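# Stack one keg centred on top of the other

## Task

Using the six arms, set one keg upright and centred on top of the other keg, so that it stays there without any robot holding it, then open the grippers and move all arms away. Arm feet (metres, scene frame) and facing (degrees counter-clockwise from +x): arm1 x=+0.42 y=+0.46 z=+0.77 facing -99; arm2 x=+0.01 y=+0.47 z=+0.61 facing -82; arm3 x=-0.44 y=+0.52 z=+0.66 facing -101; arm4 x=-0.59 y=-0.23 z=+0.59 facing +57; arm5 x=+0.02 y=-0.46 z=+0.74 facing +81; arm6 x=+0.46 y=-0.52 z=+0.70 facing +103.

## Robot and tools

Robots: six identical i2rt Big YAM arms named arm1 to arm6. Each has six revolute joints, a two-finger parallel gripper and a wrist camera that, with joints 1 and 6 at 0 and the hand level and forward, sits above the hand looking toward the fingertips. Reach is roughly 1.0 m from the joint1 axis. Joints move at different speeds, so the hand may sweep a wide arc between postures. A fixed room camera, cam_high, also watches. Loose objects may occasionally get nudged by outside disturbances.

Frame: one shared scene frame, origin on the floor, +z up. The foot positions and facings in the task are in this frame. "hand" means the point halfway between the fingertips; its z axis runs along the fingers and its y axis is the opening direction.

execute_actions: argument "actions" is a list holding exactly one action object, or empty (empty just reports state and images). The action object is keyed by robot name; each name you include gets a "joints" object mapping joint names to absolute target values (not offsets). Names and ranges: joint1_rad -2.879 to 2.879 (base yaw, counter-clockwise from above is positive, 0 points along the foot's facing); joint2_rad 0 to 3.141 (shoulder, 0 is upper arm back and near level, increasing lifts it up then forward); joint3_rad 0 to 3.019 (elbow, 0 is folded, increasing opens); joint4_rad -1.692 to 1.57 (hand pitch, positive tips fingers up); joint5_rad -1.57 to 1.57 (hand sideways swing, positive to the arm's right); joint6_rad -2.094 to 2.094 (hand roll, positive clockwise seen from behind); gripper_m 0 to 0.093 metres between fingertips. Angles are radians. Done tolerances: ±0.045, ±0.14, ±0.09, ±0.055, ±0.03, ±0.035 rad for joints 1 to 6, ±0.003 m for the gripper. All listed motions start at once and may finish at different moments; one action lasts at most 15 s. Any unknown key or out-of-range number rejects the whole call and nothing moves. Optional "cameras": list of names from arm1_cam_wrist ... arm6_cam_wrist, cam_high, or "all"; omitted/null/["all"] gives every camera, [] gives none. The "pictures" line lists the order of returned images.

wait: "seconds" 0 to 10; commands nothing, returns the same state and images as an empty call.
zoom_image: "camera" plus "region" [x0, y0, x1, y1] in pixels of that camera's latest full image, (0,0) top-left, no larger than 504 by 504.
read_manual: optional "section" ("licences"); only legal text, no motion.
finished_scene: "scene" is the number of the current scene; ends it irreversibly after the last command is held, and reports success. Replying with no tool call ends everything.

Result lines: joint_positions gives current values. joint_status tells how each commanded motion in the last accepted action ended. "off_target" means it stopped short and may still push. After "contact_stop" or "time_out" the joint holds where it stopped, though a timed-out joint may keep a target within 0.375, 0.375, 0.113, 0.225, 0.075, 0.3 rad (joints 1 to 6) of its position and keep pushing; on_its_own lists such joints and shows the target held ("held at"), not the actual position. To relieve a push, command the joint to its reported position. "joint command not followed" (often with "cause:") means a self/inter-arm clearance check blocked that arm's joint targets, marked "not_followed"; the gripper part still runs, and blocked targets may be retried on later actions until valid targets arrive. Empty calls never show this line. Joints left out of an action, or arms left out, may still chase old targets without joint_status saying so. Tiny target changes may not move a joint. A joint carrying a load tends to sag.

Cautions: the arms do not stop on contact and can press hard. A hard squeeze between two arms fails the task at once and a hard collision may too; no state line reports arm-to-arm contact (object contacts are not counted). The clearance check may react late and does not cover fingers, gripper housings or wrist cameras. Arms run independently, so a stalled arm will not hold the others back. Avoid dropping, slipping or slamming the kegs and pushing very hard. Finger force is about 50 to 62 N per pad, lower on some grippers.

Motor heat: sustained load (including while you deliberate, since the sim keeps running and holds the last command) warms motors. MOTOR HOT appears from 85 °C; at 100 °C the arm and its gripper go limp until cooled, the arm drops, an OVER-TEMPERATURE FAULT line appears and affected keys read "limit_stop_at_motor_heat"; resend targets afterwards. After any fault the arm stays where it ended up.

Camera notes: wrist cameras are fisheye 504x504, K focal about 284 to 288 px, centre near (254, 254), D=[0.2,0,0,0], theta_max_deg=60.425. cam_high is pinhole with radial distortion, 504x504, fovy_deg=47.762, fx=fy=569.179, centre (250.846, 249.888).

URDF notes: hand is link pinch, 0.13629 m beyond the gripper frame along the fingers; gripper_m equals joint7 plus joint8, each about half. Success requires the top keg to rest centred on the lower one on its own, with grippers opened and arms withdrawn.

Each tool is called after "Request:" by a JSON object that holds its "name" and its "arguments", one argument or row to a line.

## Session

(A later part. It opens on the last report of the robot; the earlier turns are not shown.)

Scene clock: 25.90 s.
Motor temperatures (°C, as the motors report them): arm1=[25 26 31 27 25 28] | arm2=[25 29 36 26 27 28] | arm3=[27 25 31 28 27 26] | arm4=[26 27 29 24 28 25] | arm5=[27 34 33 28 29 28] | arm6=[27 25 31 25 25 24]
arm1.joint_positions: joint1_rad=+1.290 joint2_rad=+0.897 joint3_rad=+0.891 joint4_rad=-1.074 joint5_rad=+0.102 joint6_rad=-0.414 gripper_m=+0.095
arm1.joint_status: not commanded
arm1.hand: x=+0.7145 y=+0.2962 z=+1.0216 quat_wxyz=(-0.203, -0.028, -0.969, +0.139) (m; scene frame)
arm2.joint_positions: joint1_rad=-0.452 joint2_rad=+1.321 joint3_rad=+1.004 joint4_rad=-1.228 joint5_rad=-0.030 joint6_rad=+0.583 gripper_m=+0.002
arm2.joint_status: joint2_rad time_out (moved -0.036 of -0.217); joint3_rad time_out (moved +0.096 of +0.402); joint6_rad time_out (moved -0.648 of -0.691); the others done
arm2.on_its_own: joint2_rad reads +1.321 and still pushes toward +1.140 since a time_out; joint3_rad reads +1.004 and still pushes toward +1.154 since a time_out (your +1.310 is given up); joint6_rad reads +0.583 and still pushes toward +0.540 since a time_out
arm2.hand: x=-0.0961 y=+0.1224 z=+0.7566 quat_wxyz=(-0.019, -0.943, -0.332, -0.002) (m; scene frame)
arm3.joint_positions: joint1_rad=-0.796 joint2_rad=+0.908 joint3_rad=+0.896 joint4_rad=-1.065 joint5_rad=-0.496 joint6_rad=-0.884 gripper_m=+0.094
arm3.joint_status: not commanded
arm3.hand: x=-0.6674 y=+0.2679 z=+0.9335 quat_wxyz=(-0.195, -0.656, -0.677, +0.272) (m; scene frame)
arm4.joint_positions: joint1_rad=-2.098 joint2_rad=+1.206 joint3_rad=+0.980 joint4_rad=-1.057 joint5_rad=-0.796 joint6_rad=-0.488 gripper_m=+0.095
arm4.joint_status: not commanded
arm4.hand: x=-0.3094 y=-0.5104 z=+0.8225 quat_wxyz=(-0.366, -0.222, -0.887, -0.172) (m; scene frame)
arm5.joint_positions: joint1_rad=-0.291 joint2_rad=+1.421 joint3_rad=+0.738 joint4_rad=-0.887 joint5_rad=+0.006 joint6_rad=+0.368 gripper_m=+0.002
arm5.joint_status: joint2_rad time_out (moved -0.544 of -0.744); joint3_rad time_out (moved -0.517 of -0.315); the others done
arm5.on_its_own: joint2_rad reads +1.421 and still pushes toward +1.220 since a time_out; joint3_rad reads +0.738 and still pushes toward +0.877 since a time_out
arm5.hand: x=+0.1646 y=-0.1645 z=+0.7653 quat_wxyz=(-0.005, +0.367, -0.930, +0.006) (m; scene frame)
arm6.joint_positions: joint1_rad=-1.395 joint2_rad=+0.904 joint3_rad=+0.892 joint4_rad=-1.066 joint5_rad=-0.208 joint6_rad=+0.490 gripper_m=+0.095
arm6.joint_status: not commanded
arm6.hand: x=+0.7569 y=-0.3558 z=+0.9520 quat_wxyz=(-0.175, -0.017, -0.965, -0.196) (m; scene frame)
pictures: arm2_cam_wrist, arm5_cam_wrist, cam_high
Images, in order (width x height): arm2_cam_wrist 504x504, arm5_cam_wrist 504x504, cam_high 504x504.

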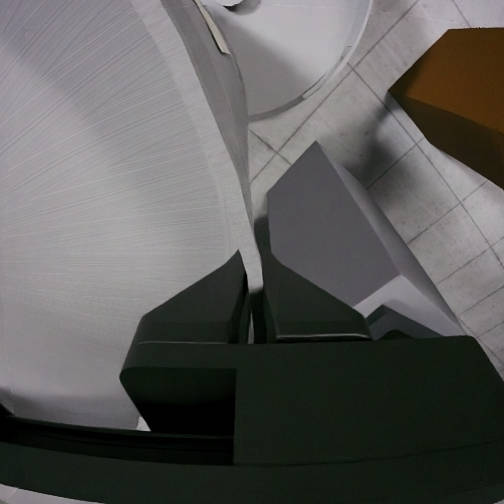

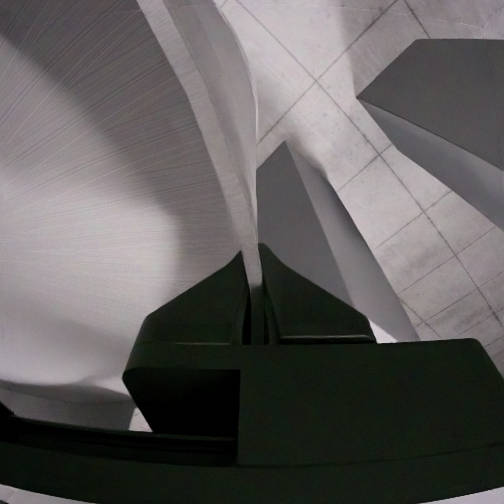

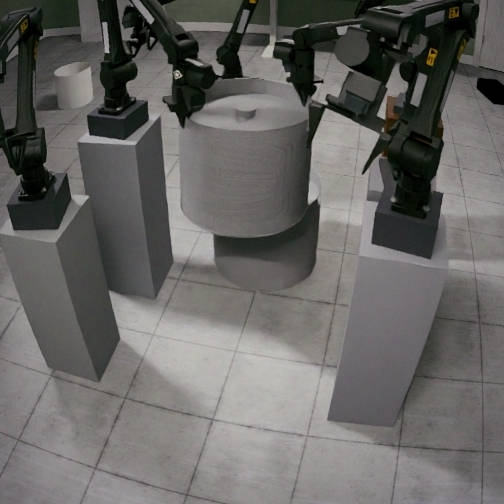

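Request:
{"name": "execute_actions", "arguments": {
  "actions": [
    {"arm2":{"joints":{"joint1_rad":-0.955,"joint6_rad":0.07,"joint2_rad":1.415,"joint3_rad":1.61,"joint4_rad":-1.19}},"arm5":{"joints":{"joint1_rad":0.525,"joint6_rad":1.18,"joint2_rad":1.32,"joint3_rad":0.83,"joint4_rad":-0.745}}}
  ],
  "cameras": ["arm2_cam_wrist","arm5_cam_wrist","cam_high","arm3_cam_wrist","arm4_cam_wrist"]
}}

Request:
{"name": "zoom_image", "arguments": {
  "camera": "cam_high",
  "region": [180,130,340,250]
}}

Scene clock: 29.73 s.
Motor temperatures (°C, as the motors report them): arm1=[25 26 32 27 25 28] | arm2=[25 30 39 26 27 28] | arm3=[27 25 31 28 27 26] | arm4=[26 27 29 24 28 25] | arm5=[27 34 34 28 29 28] | arm6=[27 25 31 25 25 24]
arm1.joint_positions: joint1_rad=+1.290 joint2_rad=+0.897 joint3_rad=+0.891 joint4_rad=-1.074 joint5_rad=+0.102 joint6_rad=-0.414 gripper_m=+0.095
arm1.joint_status: not commanded
arm1.hand: x=+0.7145 y=+0.2962 z=+1.0216 quat_wxyz=(-0.203, -0.028, -0.969, +0.139) (m; scene frame)
arm2.joint_positions: joint1_rad=-0.969 joint2_rad=+1.701 joint3_rad=+1.301 joint4_rad=-1.167 joint5_rad=-0.027 joint6_rad=+0.085 gripper_m=+0.002
arm2.joint_status: joint2_rad time_out (moved +0.380 of +0.094); joint3_rad time_out (moved +0.297 of +0.606); the others done
arm2.on_its_own: joint2_rad reads +1.701 and still pushes toward +1.415 since a time_out; joint3_rad reads +1.301 and still pushes toward +1.462 since a time_out (your +1.610 is given up)
arm2.hand: x=-0.3484 y=+0.1347 z=+0.7103 quat_wxyz=(-0.012, -0.946, -0.323, -0.002) (m; scene frame)
arm3.joint_positions: joint1_rad=-0.796 joint2_rad=+0.908 joint3_rad=+0.896 joint4_rad=-1.065 joint5_rad=-0.496 joint6_rad=-0.884 gripper_m=+0.094
arm3.joint_status: not commanded
arm3.hand: x=-0.6674 y=+0.2679 z=+0.9335 quat_wxyz=(-0.195, -0.656, -0.677, +0.272) (m; scene frame)
arm4.joint_positions: joint1_rad=-2.098 joint2_rad=+1.206 joint3_rad=+0.980 joint4_rad=-1.057 joint5_rad=-0.796 joint6_rad=-0.488 gripper_m=+0.095
arm4.joint_status: not commanded
arm4.hand: x=-0.3094 y=-0.5104 z=+0.8225 quat_wxyz=(-0.366, -0.222, -0.887, -0.172) (m; scene frame)
arm5.joint_positions: joint1_rad=+0.521 joint2_rad=+1.511 joint3_rad=+0.676 joint4_rad=-0.737 joint5_rad=+0.006 joint6_rad=+1.190 gripper_m=+0.002
arm5.joint_status: joint2_rad time_out (moved +0.090 of -0.101); joint3_rad time_out (moved -0.062 of +0.092); the others done
arm5.on_its_own: joint2_rad reads +1.511 and still pushes toward +1.320 since a time_out; joint3_rad reads +0.676 and still pushes toward +0.800 since a time_out
arm5.hand: x=-0.0925 y=-0.1574 z=+0.7187 quat_wxyz=(-0.005, +0.362, -0.932, +0.005) (m; scene frame)
arm6.joint_positions: joint1_rad=-1.395 joint2_rad=+0.904 joint3_rad=+0.892 joint4_rad=-1.066 joint5_rad=-0.208 joint6_rad=+0.490 gripper_m=+0.095
arm6.joint_status: not commanded
arm6.hand: x=+0.7569 y=-0.3558 z=+0.9520 quat_wxyz=(-0.175, -0.017, -0.965, -0.196) (m; scene frame)
pictures: arm2_cam_wrist, arm3_cam_wrist, arm4_cam_wrist, arm5_cam_wrist, cam_high
Images, in order (width x height): arm2_cam_wrist 504x504, arm3_cam_wrist 504x504, arm4_cam_wrist 504x504, arm5_cam_wrist 504x504, cam_high 504x504.

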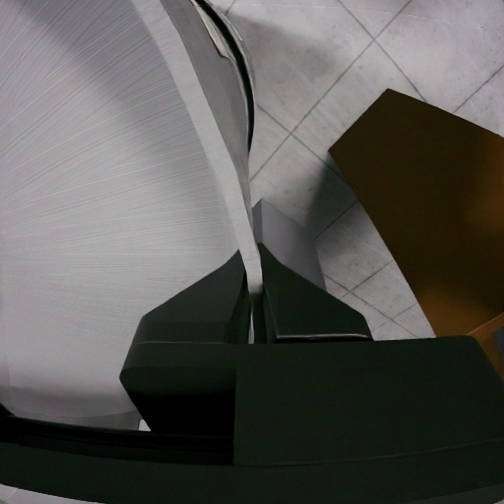

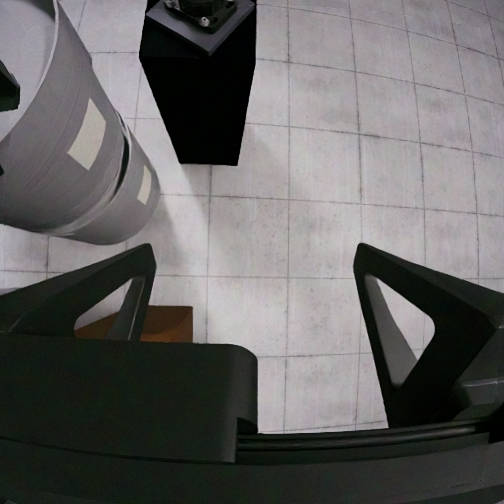

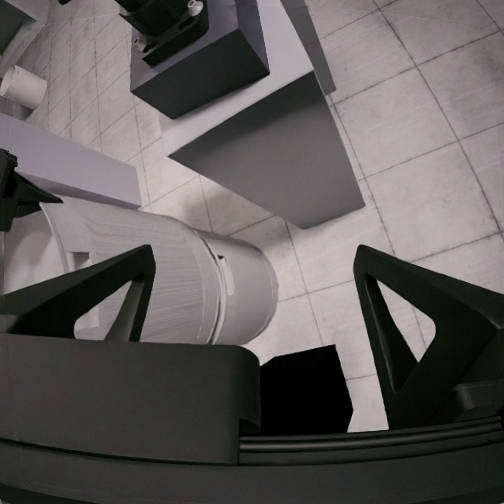

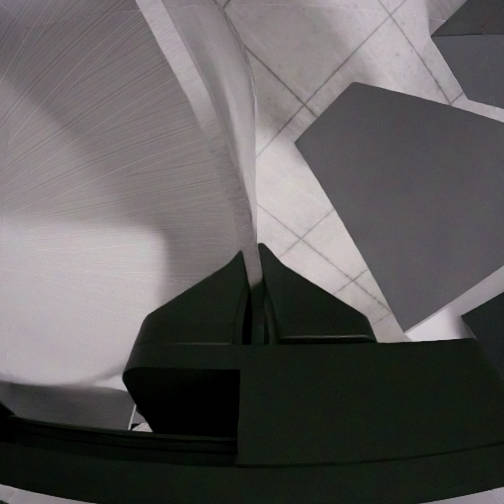

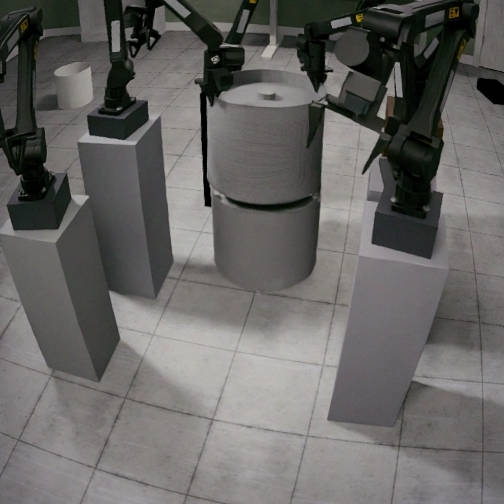

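Region (180, 130, 340, 250) of cam_high's 504x504 image, scaled by 3.150, with more detail than that image has; it fills the top 378 rows of this view, and the rest is white.

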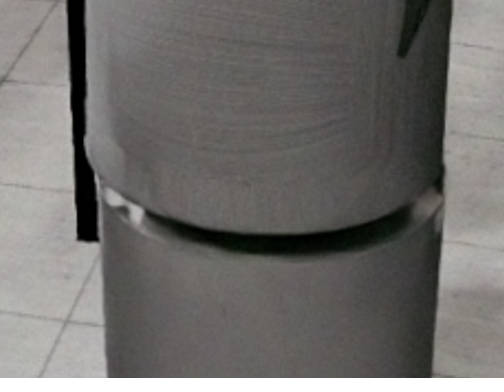

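Request:
{"name": "execute_actions", "arguments": {
  "actions": [
    {"arm2":{"joints":{"joint1_rad":-0.975,"joint2_rad":1.475,"joint4_rad":-1.125}},"arm5":{"joints":{"joint2_rad":1.425,"joint4_rad":-0.64}}}
  ],
  "cameras": ["arm2_cam_wrist","arm5_cam_wrist","cam_high","arm3_cam_wrist","arm4_cam_wrist"]
}}

Request:
{"name": "zoom_image", "arguments": {
  "camera": "cam_high",
  "region": [180,130,340,250]
}}

Scene clock: 32.13 s.
Motor temperatures (°C, as the motors report them): arm1=[25 26 32 27 25 28] | arm2=[25 30 40 26 27 28] | arm3=[27 25 31 28 27 26] | arm4=[26 27 29 24 28 25] | arm5=[27 34 35 28 29 28] | arm6=[27 25 31 25 25 24]
arm1.joint_positions: joint1_rad=+1.290 joint2_rad=+0.897 joint3_rad=+0.891 joint4_rad=-1.074 joint5_rad=+0.102 joint6_rad=-0.414 gripper_m=+0.095
arm1.joint_status: not commanded
arm1.hand: x=+0.7145 y=+0.2962 z=+1.0216 quat_wxyz=(-0.203, -0.028, -0.969, +0.139) (m; scene frame)
arm2.joint_positions: joint1_rad=-0.986 joint2_rad=+1.745 joint3_rad=+1.295 joint4_rad=-1.113 joint5_rad=-0.012 joint6_rad=+0.056 gripper_m=+0.002
arm2.joint_status: joint2_rad time_out (moved +0.044 of -0.226); the others done
arm2.on_its_own: joint2_rad reads +1.745 and still pushes toward +1.475 since a time_out; joint3_rad reads +1.295 and still pushes toward +1.462 since a time_out (your +1.610 is given up)
arm2.hand: x=-0.3624 y=+0.1366 z=+0.6876 quat_wxyz=(-0.006, -0.944, -0.329, +0.003) (m; scene frame)
arm3.joint_positions: joint1_rad=-0.796 joint2_rad=+0.908 joint3_rad=+0.896 joint4_rad=-1.065 joint5_rad=-0.496 joint6_rad=-0.884 gripper_m=+0.094
arm3.joint_status: not commanded
arm3.hand: x=-0.6674 y=+0.2679 z=+0.9335 quat_wxyz=(-0.195, -0.656, -0.677, +0.272) (m; scene frame)
arm4.joint_positions: joint1_rad=-2.098 joint2_rad=+1.206 joint3_rad=+0.980 joint4_rad=-1.057 joint5_rad=-0.796 joint6_rad=-0.488 gripper_m=+0.095
arm4.joint_status: not commanded
arm4.hand: x=-0.3094 y=-0.5104 z=+0.8225 quat_wxyz=(-0.366, -0.222, -0.887, -0.172) (m; scene frame)
arm5.joint_positions: joint1_rad=+0.522 joint2_rad=+1.614 joint3_rad=+0.672 joint4_rad=-0.622 joint5_rad=-0.004 joint6_rad=+1.172 gripper_m=+0.002
arm5.joint_status: joint2_rad time_out (moved +0.103 of -0.086); the others done
arm5.on_its_own: joint2_rad reads +1.614 and still pushes toward +1.425 since a time_out; joint3_rad reads +0.672 and still pushes toward +0.800 since a time_out
arm5.hand: x=-0.0976 y=-0.1494 z=+0.6862 quat_wxyz=(-0.001, +0.371, -0.929, +0.000) (m; scene frame)
arm6.joint_positions: joint1_rad=-1.395 joint2_rad=+0.904 joint3_rad=+0.892 joint4_rad=-1.066 joint5_rad=-0.208 joint6_rad=+0.490 gripper_m=+0.095
arm6.joint_status: not commanded
arm6.hand: x=+0.7569 y=-0.3558 z=+0.9520 quat_wxyz=(-0.175, -0.017, -0.965, -0.196) (m; scene frame)
pictures: arm2_cam_wrist, arm3_cam_wrist, arm4_cam_wrist, arm5_cam_wrist, cam_high
Images, in order (width x height): arm2_cam_wrist 504x504, arm3_cam_wrist 504x504, arm4_cam_wrist 504x504, arm5_cam_wrist 504x504, cam_high 504x504.

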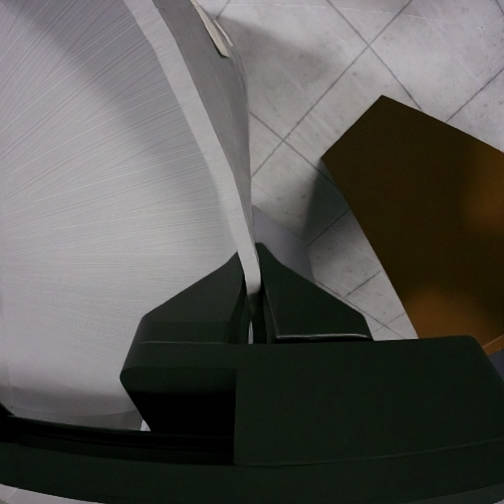

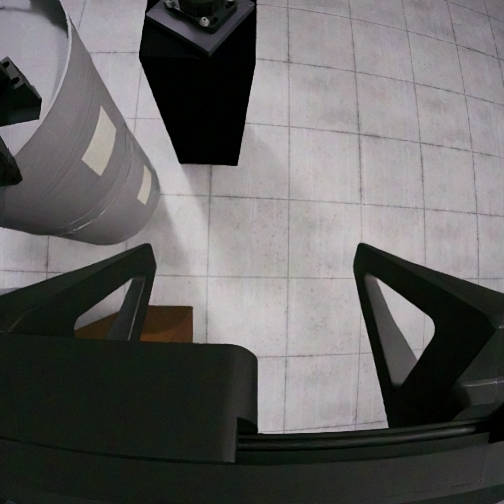

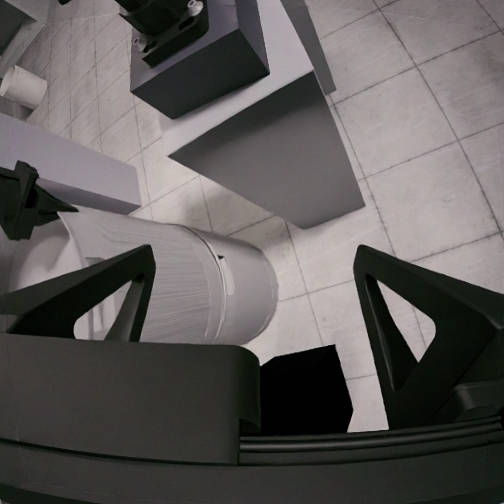

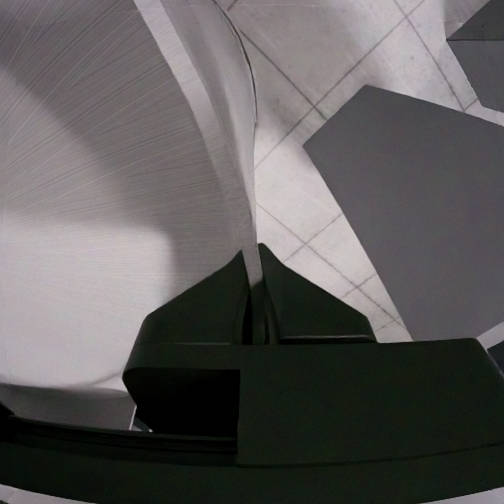

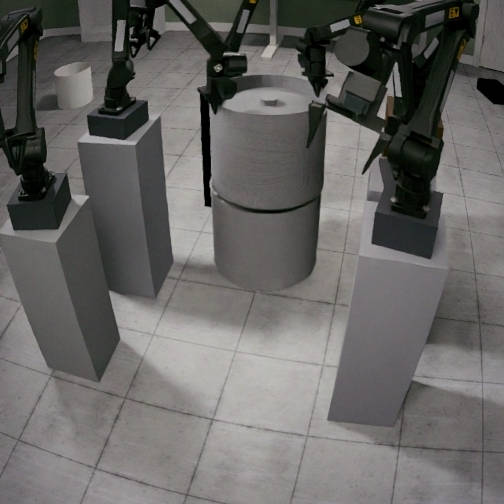

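Region (180, 130, 340, 250) of cam_high's 504x504 image, scaled by 3.150, with more detail than that image has; it fills the top 378 rows of this view, and the rest is white.

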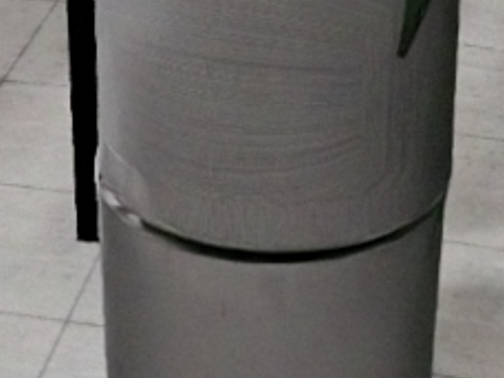

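Slightly NW; unloading shifted it SE last time, so that should cancel out.

Request:
{"name": "execute_actions", "arguments": {
  "actions": [
    {"arm2":{"joints":{"joint1_rad":-0.97,"joint2_rad":1.735,"joint3_rad":1.29,"joint4_rad":-1.10}},"arm5":{"joints":{"joint3_rad":0.675,"joint2_rad":1.615,"joint4_rad":-0.61}}}
  ],
  "cameras": ["arm2_cam_wrist","arm5_cam_wrist"]
}}

Request:
{"name": "execute_actions", "arguments": {
  "actions": [
    {"arm2":{"joints":{"gripper_m":0.07}},"arm5":{"joints":{"gripper_m":0.07}}}
  ],
  "cameras": []
}}

Request:
{"name": "execute_actions", "arguments": {
  "actions": [
    {"arm2":{"joints":{"joint2_rad":1.3}},"arm5":{"joints":{"joint2_rad":1.05,"joint4_rad":-1.03}}}
  ],
  "cameras": ["cam_high","arm3_cam_wrist","arm4_cam_wrist"]
}}

Request:
{"name": "zoom_image", "arguments": {
  "camera": "cam_high",
  "region": [180,130,340,250]
}}

Scene clock: 33.60 s.
Motor temperatures (°C, as the motors report them): arm1=[25 26 32 27 25 28] | arm2=[25 30 40 26 27 28] | arm3=[27 25 31 28 27 26] | arm4=[26 27 30 24 28 25] | arm5=[27 34 35 28 29 28] | arm6=[27 25 31 25 25 24]
arm1.joint_positions: joint1_rad=+1.290 joint2_rad=+0.897 joint3_rad=+0.891 joint4_rad=-1.074 joint5_rad=+0.102 joint6_rad=-0.414 gripper_m=+0.095
arm1.joint_status: not commanded
arm1.hand: x=+0.7145 y=+0.2962 z=+1.0216 quat_wxyz=(-0.203, -0.028, -0.969, +0.139) (m; scene frame)
arm2.joint_positions: joint1_rad=-0.974 joint2_rad=+1.745 joint3_rad=+1.257 joint4_rad=-1.097 joint5_rad=-0.008 joint6_rad=+0.080 gripper_m=+0.002
arm2.joint_status: all done
arm2.hand: x=-0.3502 y=+0.1407 z=+0.6745 quat_wxyz=(+0.000, -0.946, -0.323, -0.007) (m; scene frame)
arm3.joint_positions: joint1_rad=-0.796 joint2_rad=+0.908 joint3_rad=+0.896 joint4_rad=-1.065 joint5_rad=-0.496 joint6_rad=-0.884 gripper_m=+0.094
arm3.joint_status: not commanded
arm3.hand: x=-0.6674 y=+0.2679 z=+0.9335 quat_wxyz=(-0.195, -0.656, -0.677, +0.272) (m; scene frame)
arm4.joint_positions: joint1_rad=-2.098 joint2_rad=+1.206 joint3_rad=+0.980 joint4_rad=-1.057 joint5_rad=-0.796 joint6_rad=-0.488 gripper_m=+0.095
arm4.joint_status: not commanded
arm4.hand: x=-0.3094 y=-0.5104 z=+0.8225 quat_wxyz=(-0.366, -0.222, -0.887, -0.172) (m; scene frame)
arm5.joint_positions: joint1_rad=+0.514 joint2_rad=+1.643 joint3_rad=+0.653 joint4_rad=-0.593 joint5_rad=-0.012 joint6_rad=+1.183 gripper_m=+0.002
arm5.joint_status: all done
arm5.hand: x=-0.0931 y=-0.1577 z=+0.6730 quat_wxyz=(+0.004, +0.362, -0.932, +0.010) (m; scene frame)
arm6.joint_positions: joint1_rad=-1.395 joint2_rad=+0.904 joint3_rad=+0.892 joint4_rad=-1.066 joint5_rad=-0.208 joint6_rad=+0.490 gripper_m=+0.095
arm6.joint_status: not commanded
arm6.hand: x=+0.7569 y=-0.3558 z=+0.9520 quat_wxyz=(-0.175, -0.017, -0.965, -0.196) (m; scene frame)
pictures: arm2_cam_wrist, arm5_cam_wrist
Images, in order (width x height): arm2_cam_wrist 504x504, arm5_cam_wrist 504x504.

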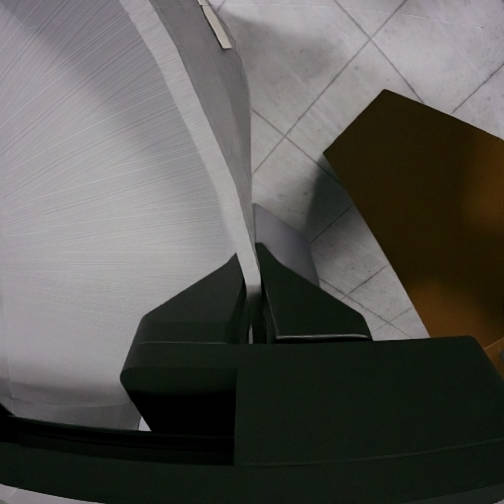

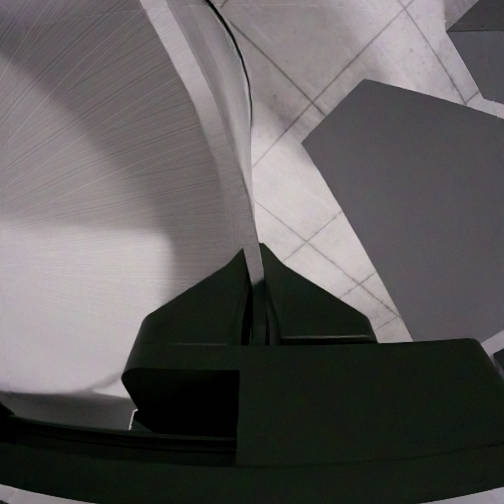

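Scene clock: 34.27 s.
Motor temperatures (°C, as the motors report them): arm1=[25 26 32 27 25 28] | arm2=[25 30 39 26 27 28] | arm3=[27 25 31 28 27 26] | arm4=[26 27 30 24 28 25] | arm5=[27 33 34 28 29 28] | arm6=[27 25 31 25 25 24]
arm1.joint_positions: joint1_rad=+1.290 joint2_rad=+0.897 joint3_rad=+0.891 joint4_rad=-1.074 joint5_rad=+0.102 joint6_rad=-0.414 gripper_m=+0.095
arm1.joint_status: not commanded
arm1.hand: x=+0.7145 y=+0.2962 z=+1.0216 quat_wxyz=(-0.203, -0.028, -0.969, +0.139) (m; scene frame)
arm2.joint_positions: joint1_rad=-0.973 joint2_rad=+1.745 joint3_rad=+1.257 joint4_rad=-1.099 joint5_rad=-0.003 joint6_rad=+0.080 gripper_m=+0.070
arm2.joint_status: all done
arm2.hand: x=-0.3504 y=+0.1414 z=+0.6749 quat_wxyz=(+0.003, -0.946, -0.323, -0.006) (m; scene frame)
arm3.joint_positions: joint1_rad=-0.796 joint2_rad=+0.908 joint3_rad=+0.896 joint4_rad=-1.065 joint5_rad=-0.496 joint6_rad=-0.884 gripper_m=+0.094
arm3.joint_status: not commanded
arm3.hand: x=-0.6674 y=+0.2679 z=+0.9335 quat_wxyz=(-0.195, -0.656, -0.677, +0.272) (m; scene frame)
arm4.joint_positions: joint1_rad=-2.098 joint2_rad=+1.206 joint3_rad=+0.980 joint4_rad=-1.057 joint5_rad=-0.796 joint6_rad=-0.488 gripper_m=+0.095
arm4.joint_status: not commanded
arm4.hand: x=-0.3094 y=-0.5104 z=+0.8225 quat_wxyz=(-0.366, -0.222, -0.887, -0.172) (m; scene frame)
arm5.joint_positions: joint1_rad=+0.514 joint2_rad=+1.627 joint3_rad=+0.653 joint4_rad=-0.598 joint5_rad=-0.003 joint6_rad=+1.183 gripper_m=+0.070
arm5.joint_status: all done
arm5.hand: x=-0.0924 y=-0.1555 z=+0.6779 quat_wxyz=(-0.001, +0.362, -0.932, +0.005) (m; scene frame)
arm6.joint_positions: joint1_rad=-1.395 joint2_rad=+0.904 joint3_rad=+0.892 joint4_rad=-1.066 joint5_rad=-0.208 joint6_rad=+0.490 gripper_m=+0.095
arm6.joint_status: not commanded
arm6.hand: x=+0.7569 y=-0.3558 z=+0.9520 quat_wxyz=(-0.175, -0.017, -0.965, -0.196) (m; scene frame)
pictures: none
No camera images: the call's "cameras" was empty. Leave "cameras" out to get every camera's image.

Scene clock: 35.67 s.
Motor temperatures (°C, as the motors report them): arm1=[25 26 32 27 25 28] | arm2=[25 30 39 26 27 28] | arm3=[27 25 31 28 27 26] | arm4=[26 27 30 24 28 25] | arm5=[27 33 34 28 29 28] | arm6=[27 25 31 25 25 24]
arm1.joint_positions: joint1_rad=+1.290 joint2_rad=+0.897 joint3_rad=+0.891 joint4_rad=-1.074 joint5_rad=+0.102 joint6_rad=-0.414 gripper_m=+0.095
arm1.joint_status: not commanded
arm1.hand: x=+0.7145 y=+0.2962 z=+1.0216 quat_wxyz=(-0.203, -0.028, -0.969, +0.139) (m; scene frame)
arm2.joint_positions: joint1_rad=-0.973 joint2_rad=+1.305 joint3_rad=+1.260 joint4_rad=-1.099 joint5_rad=-0.003 joint6_rad=+0.080 gripper_m=+0.070
arm2.joint_status: all done
arm2.hand: x=-0.3376 y=+0.1524 z=+0.8808 quat_wxyz=(-0.085, -0.924, -0.317, +0.196) (m; scene frame)
arm3.joint_positions: joint1_rad=-0.796 joint2_rad=+0.908 joint3_rad=+0.896 joint4_rad=-1.065 joint5_rad=-0.496 joint6_rad=-0.884 gripper_m=+0.094
arm3.joint_status: not commanded
arm3.hand: x=-0.6674 y=+0.2679 z=+0.9335 quat_wxyz=(-0.195, -0.656, -0.677, +0.272) (m; scene frame)
arm4.joint_positions: joint1_rad=-2.098 joint2_rad=+1.206 joint3_rad=+0.980 joint4_rad=-1.057 joint5_rad=-0.796 joint6_rad=-0.488 gripper_m=+0.095
arm4.joint_status: not commanded
arm4.hand: x=-0.3094 y=-0.5104 z=+0.8225 quat_wxyz=(-0.366, -0.222, -0.887, -0.172) (m; scene frame)
arm5.joint_positions: joint1_rad=+0.514 joint2_rad=+1.047 joint3_rad=+0.653 joint4_rad=-1.017 joint5_rad=-0.003 joint6_rad=+1.183 gripper_m=+0.070
arm5.joint_status: all done
arm5.hand: x=-0.0790 y=-0.1941 z=+0.8383 quat_wxyz=(-0.002, +0.362, -0.929, -0.076) (m; scene frame)
arm6.joint_positions: joint1_rad=-1.395 joint2_rad=+0.904 joint3_rad=+0.892 joint4_rad=-1.066 joint5_rad=-0.208 joint6_rad=+0.490 gripper_m=+0.095
arm6.joint_status: not commanded
arm6.hand: x=+0.7569 y=-0.3558 z=+0.9520 quat_wxyz=(-0.175, -0.017, -0.965, -0.196) (m; scene frame)
pictures: arm3_cam_wrist, arm4_cam_wrist, cam_high
Images, in order (width x height): arm3_cam_wrist 504x504, arm4_cam_wrist 504x504, cam_high 504x504.

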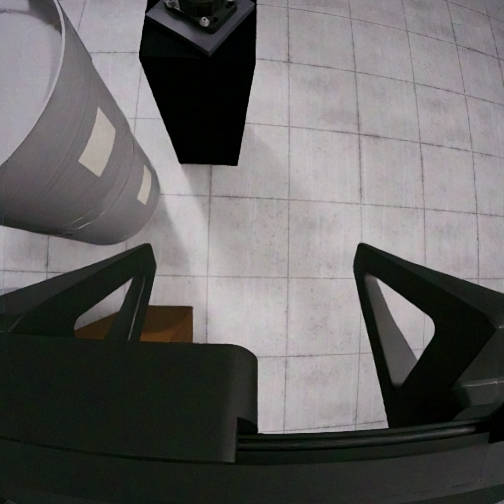

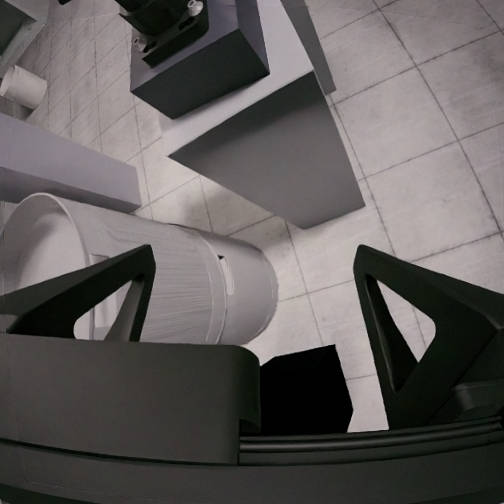

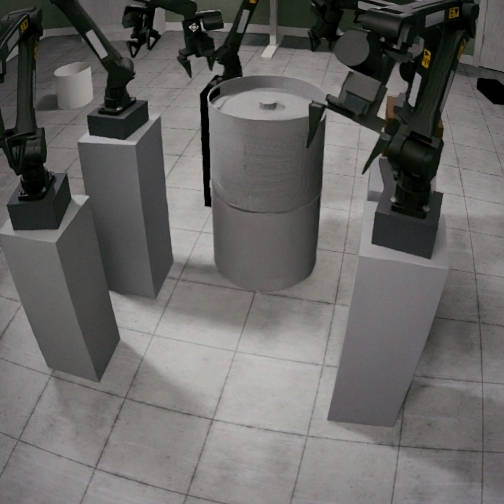

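Region (180, 130, 340, 250) of cam_high's 504x504 image, scaled by 3.150, with more detail than that image has; it fills the top 378 rows of this view, and the rest is white.

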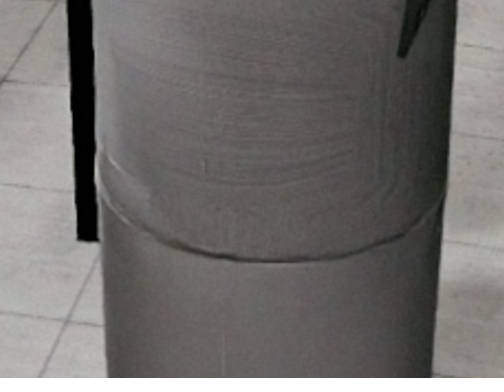

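Request:
{"name": "zoom_image", "arguments": {
  "camera": "arm3_cam_wrist",
  "region": [40,110,190,260]
}}

Request:
{"name": "zoom_image", "arguments": {
  "camera": "arm4_cam_wrist",
  "region": [140,200,290,350]
}}

Region (40, 110, 190, 260) of arm3_cam_wrist's 504x504 image, scaled by 3.360, with more detail than that image has.

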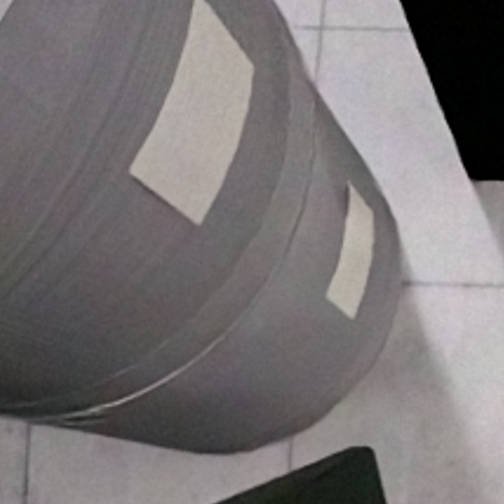

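Region (140, 200, 290, 350) of arm4_cam_wrist's 504x504 image, scaled by 3.360, with more detail than that image has.

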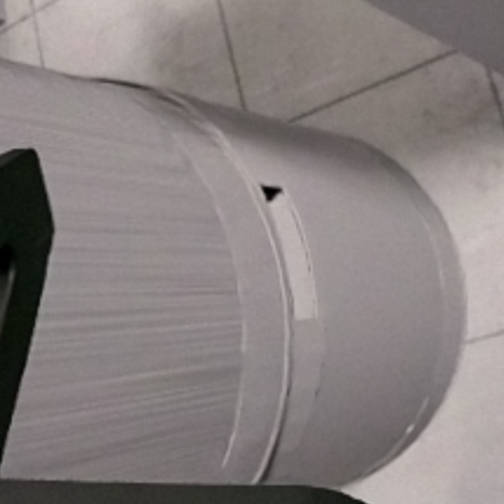

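Request:
{"name": "execute_actions", "arguments": {
  "actions": [
    {"arm2":{"joints":{"joint2_rad":1.73,"gripper_m":0.093}},"arm5":{"joints":{"joint2_rad":1.625,"joint4_rad":-0.59,"gripper_m":0.093}}}
  ],
  "cameras": ["arm2_cam_wrist","arm5_cam_wrist"]
}}

Scene clock: 43.57 s.
Motor temperatures (°C, as the motors report them): arm1=[25 26 32 27 25 28] | arm2=[25 29 37 26 27 28] | arm3=[27 25 32 28 27 26] | arm4=[26 27 30 24 28 25] | arm5=[27 32 33 28 29 28] | arm6=[27 25 32 25 25 24]
arm1.joint_positions: joint1_rad=+1.290 joint2_rad=+0.897 joint3_rad=+0.891 joint4_rad=-1.074 joint5_rad=+0.102 joint6_rad=-0.414 gripper_m=+0.095
arm1.joint_status: not commanded
arm1.hand: x=+0.7145 y=+0.2962 z=+1.0216 quat_wxyz=(-0.203, -0.028, -0.969, +0.139) (m; scene frame)
arm2.joint_positions: joint1_rad=-0.976 joint2_rad=+1.749 joint3_rad=+1.268 joint4_rad=-1.101 joint5_rad=-0.002 joint6_rad=+0.080 gripper_m=+0.093
arm2.joint_status: all done
arm2.hand: x=-0.3545 y=+0.1399 z=+0.6766 quat_wxyz=(+0.002, -0.947, -0.322, -0.004) (m; scene frame)
arm3.joint_positions: joint1_rad=-0.796 joint2_rad=+0.908 joint3_rad=+0.896 joint4_rad=-1.065 joint5_rad=-0.496 joint6_rad=-0.884 gripper_m=+0.094
arm3.joint_status: not commanded
arm3.hand: x=-0.6674 y=+0.2679 z=+0.9335 quat_wxyz=(-0.195, -0.656, -0.677, +0.272) (m; scene frame)
arm4.joint_positions: joint1_rad=-2.098 joint2_rad=+1.206 joint3_rad=+0.980 joint4_rad=-1.057 joint5_rad=-0.796 joint6_rad=-0.488 gripper_m=+0.095
arm4.joint_status: not commanded
arm4.hand: x=-0.3094 y=-0.5104 z=+0.8225 quat_wxyz=(-0.366, -0.222, -0.887, -0.172) (m; scene frame)
arm5.joint_positions: joint1_rad=+0.514 joint2_rad=+1.632 joint3_rad=+0.653 joint4_rad=-0.604 joint5_rad=-0.003 joint6_rad=+1.183 gripper_m=+0.093
arm5.joint_status: all done
arm5.hand: x=-0.0915 y=-0.1579 z=+0.6764 quat_wxyz=(-0.001, +0.362, -0.932, +0.011) (m; scene frame)
arm6.joint_positions: joint1_rad=-1.395 joint2_rad=+0.904 joint3_rad=+0.892 joint4_rad=-1.066 joint5_rad=-0.208 joint6_rad=+0.490 gripper_m=+0.095
arm6.joint_status: not commanded
arm6.hand: x=+0.7569 y=-0.3558 z=+0.9520 quat_wxyz=(-0.175, -0.017, -0.965, -0.196) (m; scene frame)
pictures: arm2_cam_wrist, arm5_cam_wrist
Images, in order (width x height): arm2_cam_wrist 504x504, arm5_cam_wrist 504x504.

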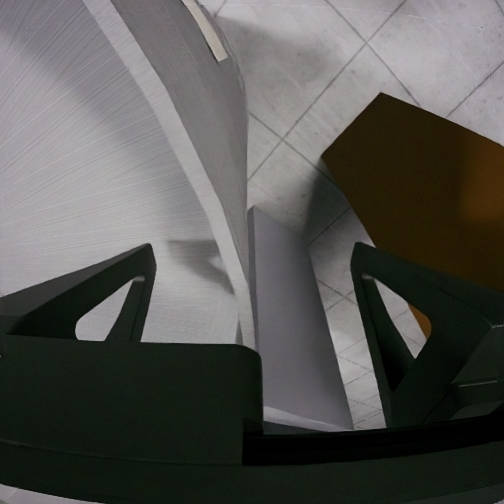

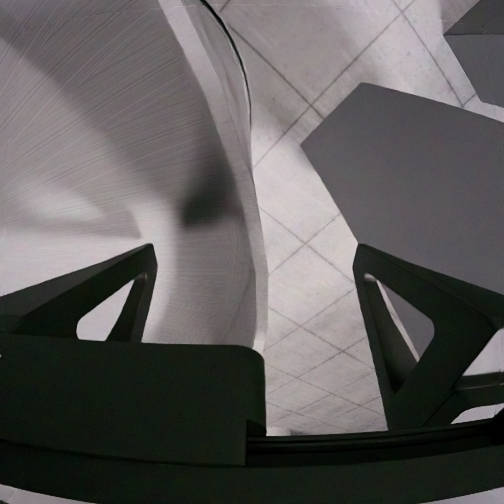

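Request:
{"name": "execute_actions", "arguments": {
  "actions": [
    {"arm2":{"joints":{"joint1_rad":-0.955,"gripper_m":0}},"arm5":{"joints":{"joint1_rad":0.49,"gripper_m":0}}}
  ],
  "cameras": []
}}

Request:
{"name": "execute_actions", "arguments": {
  "actions": [
    {"arm2":{"joints":{"joint2_rad":1.42,"joint3_rad":1.53,"joint4_rad":-1.18}},"arm5":{"joints":{"joint2_rad":1.36,"joint3_rad":0.79,"joint4_rad":-0.68,"joint5_rad":0.03}}}
  ],
  "cameras": ["arm2_cam_wrist","arm5_cam_wrist","cam_high","arm3_cam_wrist","arm4_cam_wrist"]
}}

Request:
{"name": "zoom_image", "arguments": {
  "camera": "cam_high",
  "region": [180,130,340,250]
}}

Request:
{"name": "zoom_image", "arguments": {
  "camera": "arm4_cam_wrist",
  "region": [140,200,290,350]
}}

Scene clock: 44.93 s.
Motor temperatures (°C, as the motors report them): arm1=[25 26 32 27 25 28] | arm2=[25 29 37 26 27 28] | arm3=[27 25 32 28 27 26] | arm4=[26 27 30 24 28 25] | arm5=[27 32 33 28 29 28] | arm6=[27 25 32 25 25 24]
arm1.joint_positions: joint1_rad=+1.290 joint2_rad=+0.897 joint3_rad=+0.891 joint4_rad=-1.074 joint5_rad=+0.102 joint6_rad=-0.414 gripper_m=+0.095
arm1.joint_status: not commanded
arm1.hand: x=+0.7145 y=+0.2962 z=+1.0216 quat_wxyz=(-0.203, -0.028, -0.969, +0.139) (m; scene frame)
arm2.joint_positions: joint1_rad=-0.968 joint2_rad=+1.749 joint3_rad=+1.268 joint4_rad=-1.101 joint5_rad=-0.001 joint6_rad=+0.057 gripper_m=+0.002
arm2.joint_status: all done
arm2.hand: x=-0.3519 y=+0.1370 z=+0.6766 quat_wxyz=(+0.003, -0.942, -0.337, -0.003) (m; scene frame)
arm3.joint_positions: joint1_rad=-0.796 joint2_rad=+0.908 joint3_rad=+0.896 joint4_rad=-1.065 joint5_rad=-0.496 joint6_rad=-0.884 gripper_m=+0.094
arm3.joint_status: not commanded
arm3.hand: x=-0.6674 y=+0.2679 z=+0.9335 quat_wxyz=(-0.195, -0.656, -0.677, +0.272) (m; scene frame)
arm4.joint_positions: joint1_rad=-2.098 joint2_rad=+1.206 joint3_rad=+0.980 joint4_rad=-1.057 joint5_rad=-0.796 joint6_rad=-0.488 gripper_m=+0.095
arm4.joint_status: not commanded
arm4.hand: x=-0.3094 y=-0.5104 z=+0.8225 quat_wxyz=(-0.366, -0.222, -0.887, -0.172) (m; scene frame)
arm5.joint_positions: joint1_rad=+0.501 joint2_rad=+1.632 joint3_rad=+0.653 joint4_rad=-0.601 joint5_rad=-0.004 joint6_rad=+1.169 gripper_m=+0.003
arm5.joint_status: all done
arm5.hand: x=-0.0881 y=-0.1556 z=+0.6765 quat_wxyz=(+0.000, +0.363, -0.932, +0.009) (m; scene frame)
arm6.joint_positions: joint1_rad=-1.395 joint2_rad=+0.904 joint3_rad=+0.892 joint4_rad=-1.066 joint5_rad=-0.208 joint6_rad=+0.490 gripper_m=+0.095
arm6.joint_status: not commanded
arm6.hand: x=+0.7569 y=-0.3558 z=+0.9520 quat_wxyz=(-0.175, -0.017, -0.965, -0.196) (m; scene frame)
pictures: none
No camera images: the call's "cameras" was empty. Leave "cameras" out to get every camera's image.

Scene clock: 47.83 s.
Motor temperatures (°C, as the motors report them): arm1=[25 26 32 27 25 28] | arm2=[25 30 39 26 27 28] | arm3=[27 25 32 28 27 26] | arm4=[26 27 30 24 28 25] | arm5=[27 32 34 28 29 28] | arm6=[27 25 32 25 25 24]
arm1.joint_positions: joint1_rad=+1.290 joint2_rad=+0.897 joint3_rad=+0.891 joint4_rad=-1.074 joint5_rad=+0.102 joint6_rad=-0.414 gripper_m=+0.095
arm1.joint_status: not commanded
arm1.hand: x=+0.7145 y=+0.2962 z=+1.0216 quat_wxyz=(-0.203, -0.028, -0.969, +0.139) (m; scene frame)
arm2.joint_positions: joint1_rad=-0.967 joint2_rad=+1.704 joint3_rad=+1.249 joint4_rad=-1.149 joint5_rad=-0.030 joint6_rad=+0.083 gripper_m=+0.002
arm2.joint_status: joint2_rad time_out (moved -0.045 of -0.329); joint3_rad time_out (moved -0.020 of +0.262); the others done
arm2.on_its_own: joint2_rad reads +1.704 and still pushes toward +1.420 since a time_out; joint3_rad reads +1.249 and still pushes toward +1.400 since a time_out (your +1.530 is given up)
arm2.hand: x=-0.3350 y=+0.1449 z=+0.6912 quat_wxyz=(-0.006, -0.946, -0.325, -0.020) (m; scene frame)
arm3.joint_positions: joint1_rad=-0.796 joint2_rad=+0.908 joint3_rad=+0.896 joint4_rad=-1.065 joint5_rad=-0.496 joint6_rad=-0.884 gripper_m=+0.094
arm3.joint_status: not commanded
arm3.hand: x=-0.6674 y=+0.2679 z=+0.9335 quat_wxyz=(-0.195, -0.656, -0.677, +0.272) (m; scene frame)
arm4.joint_positions: joint1_rad=-2.098 joint2_rad=+1.206 joint3_rad=+0.980 joint4_rad=-1.057 joint5_rad=-0.796 joint6_rad=-0.488 gripper_m=+0.095
arm4.joint_status: not commanded
arm4.hand: x=-0.3094 y=-0.5104 z=+0.8225 quat_wxyz=(-0.366, -0.222, -0.887, -0.172) (m; scene frame)
arm5.joint_positions: joint1_rad=+0.494 joint2_rad=+1.554 joint3_rad=+0.660 joint4_rad=-0.662 joint5_rad=+0.026 joint6_rad=+1.187 gripper_m=+0.002
arm5.joint_status: joint2_rad time_out (moved -0.077 of -0.272); joint3_rad time_out (moved +0.007 of +0.137); the others done
arm5.on_its_own: joint2_rad reads +1.554 and still pushes toward +1.360 since a time_out; joint3_rad reads +0.660 and still pushes toward +0.772 since a time_out
arm5.hand: x=-0.0819 y=-0.1507 z=+0.7015 quat_wxyz=(-0.016, +0.351, -0.936, -0.003) (m; scene frame)
arm6.joint_positions: joint1_rad=-1.395 joint2_rad=+0.904 joint3_rad=+0.892 joint4_rad=-1.066 joint5_rad=-0.208 joint6_rad=+0.490 gripper_m=+0.095
arm6.joint_status: not commanded
arm6.hand: x=+0.7569 y=-0.3558 z=+0.9520 quat_wxyz=(-0.175, -0.017, -0.965, -0.196) (m; scene frame)
pictures: arm2_cam_wrist, arm3_cam_wrist, arm4_cam_wrist, arm5_cam_wrist, cam_high
Images, in order (width x height): arm2_cam_wrist 504x504, arm3_cam_wrist 504x504, arm4_cam_wrist 504x504, arm5_cam_wrist 504x504, cam_high 504x504.

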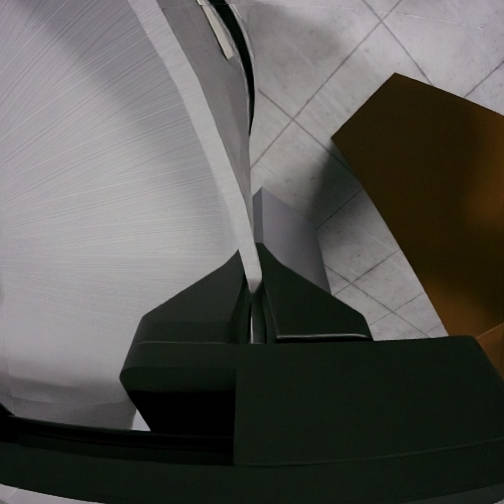

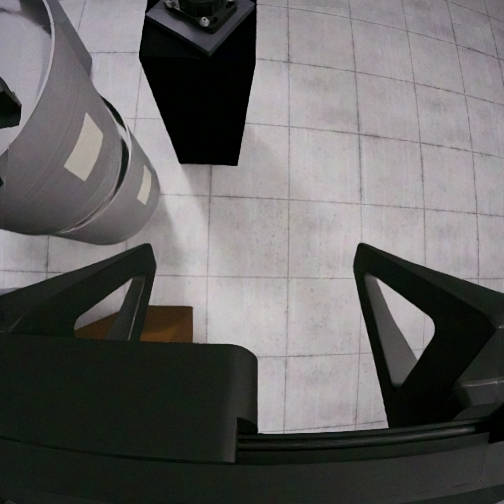

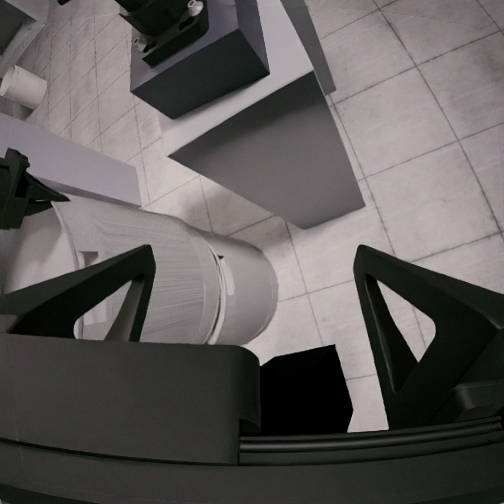

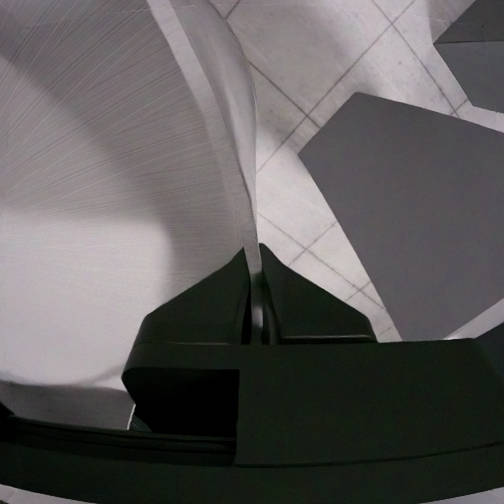

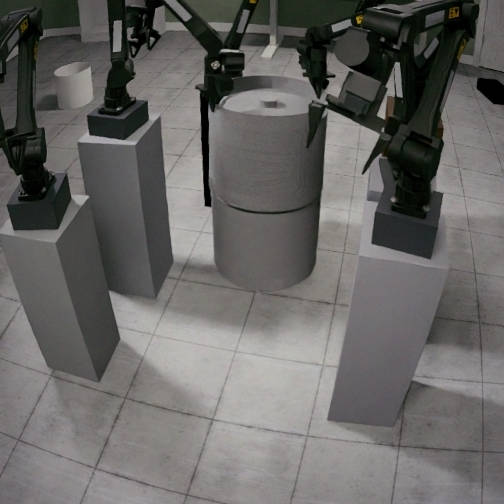

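Region (180, 130, 340, 250) of cam_high's 504x504 image, scaled by 3.150, with more detail than that image has; it fills the top 378 rows of this view, and the rest is white.

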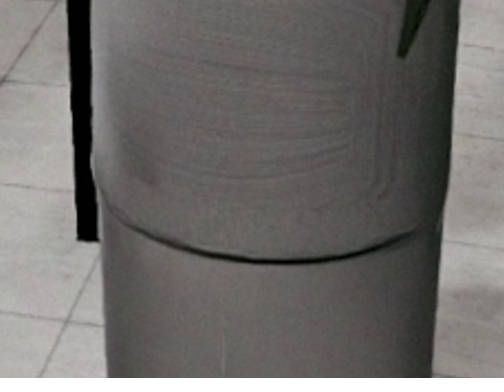

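Region (140, 200, 290, 350) of arm4_cam_wrist's 504x504 image, scaled by 3.360, with more detail than that image has.

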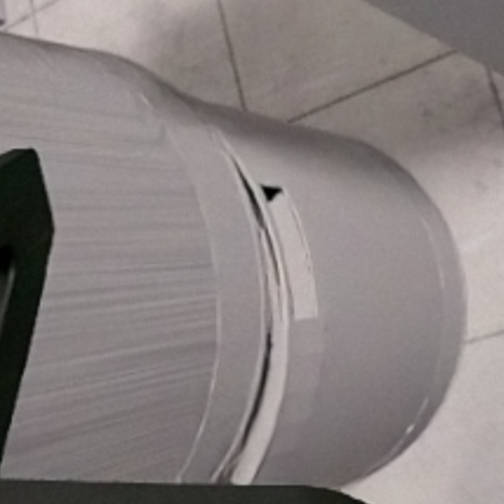

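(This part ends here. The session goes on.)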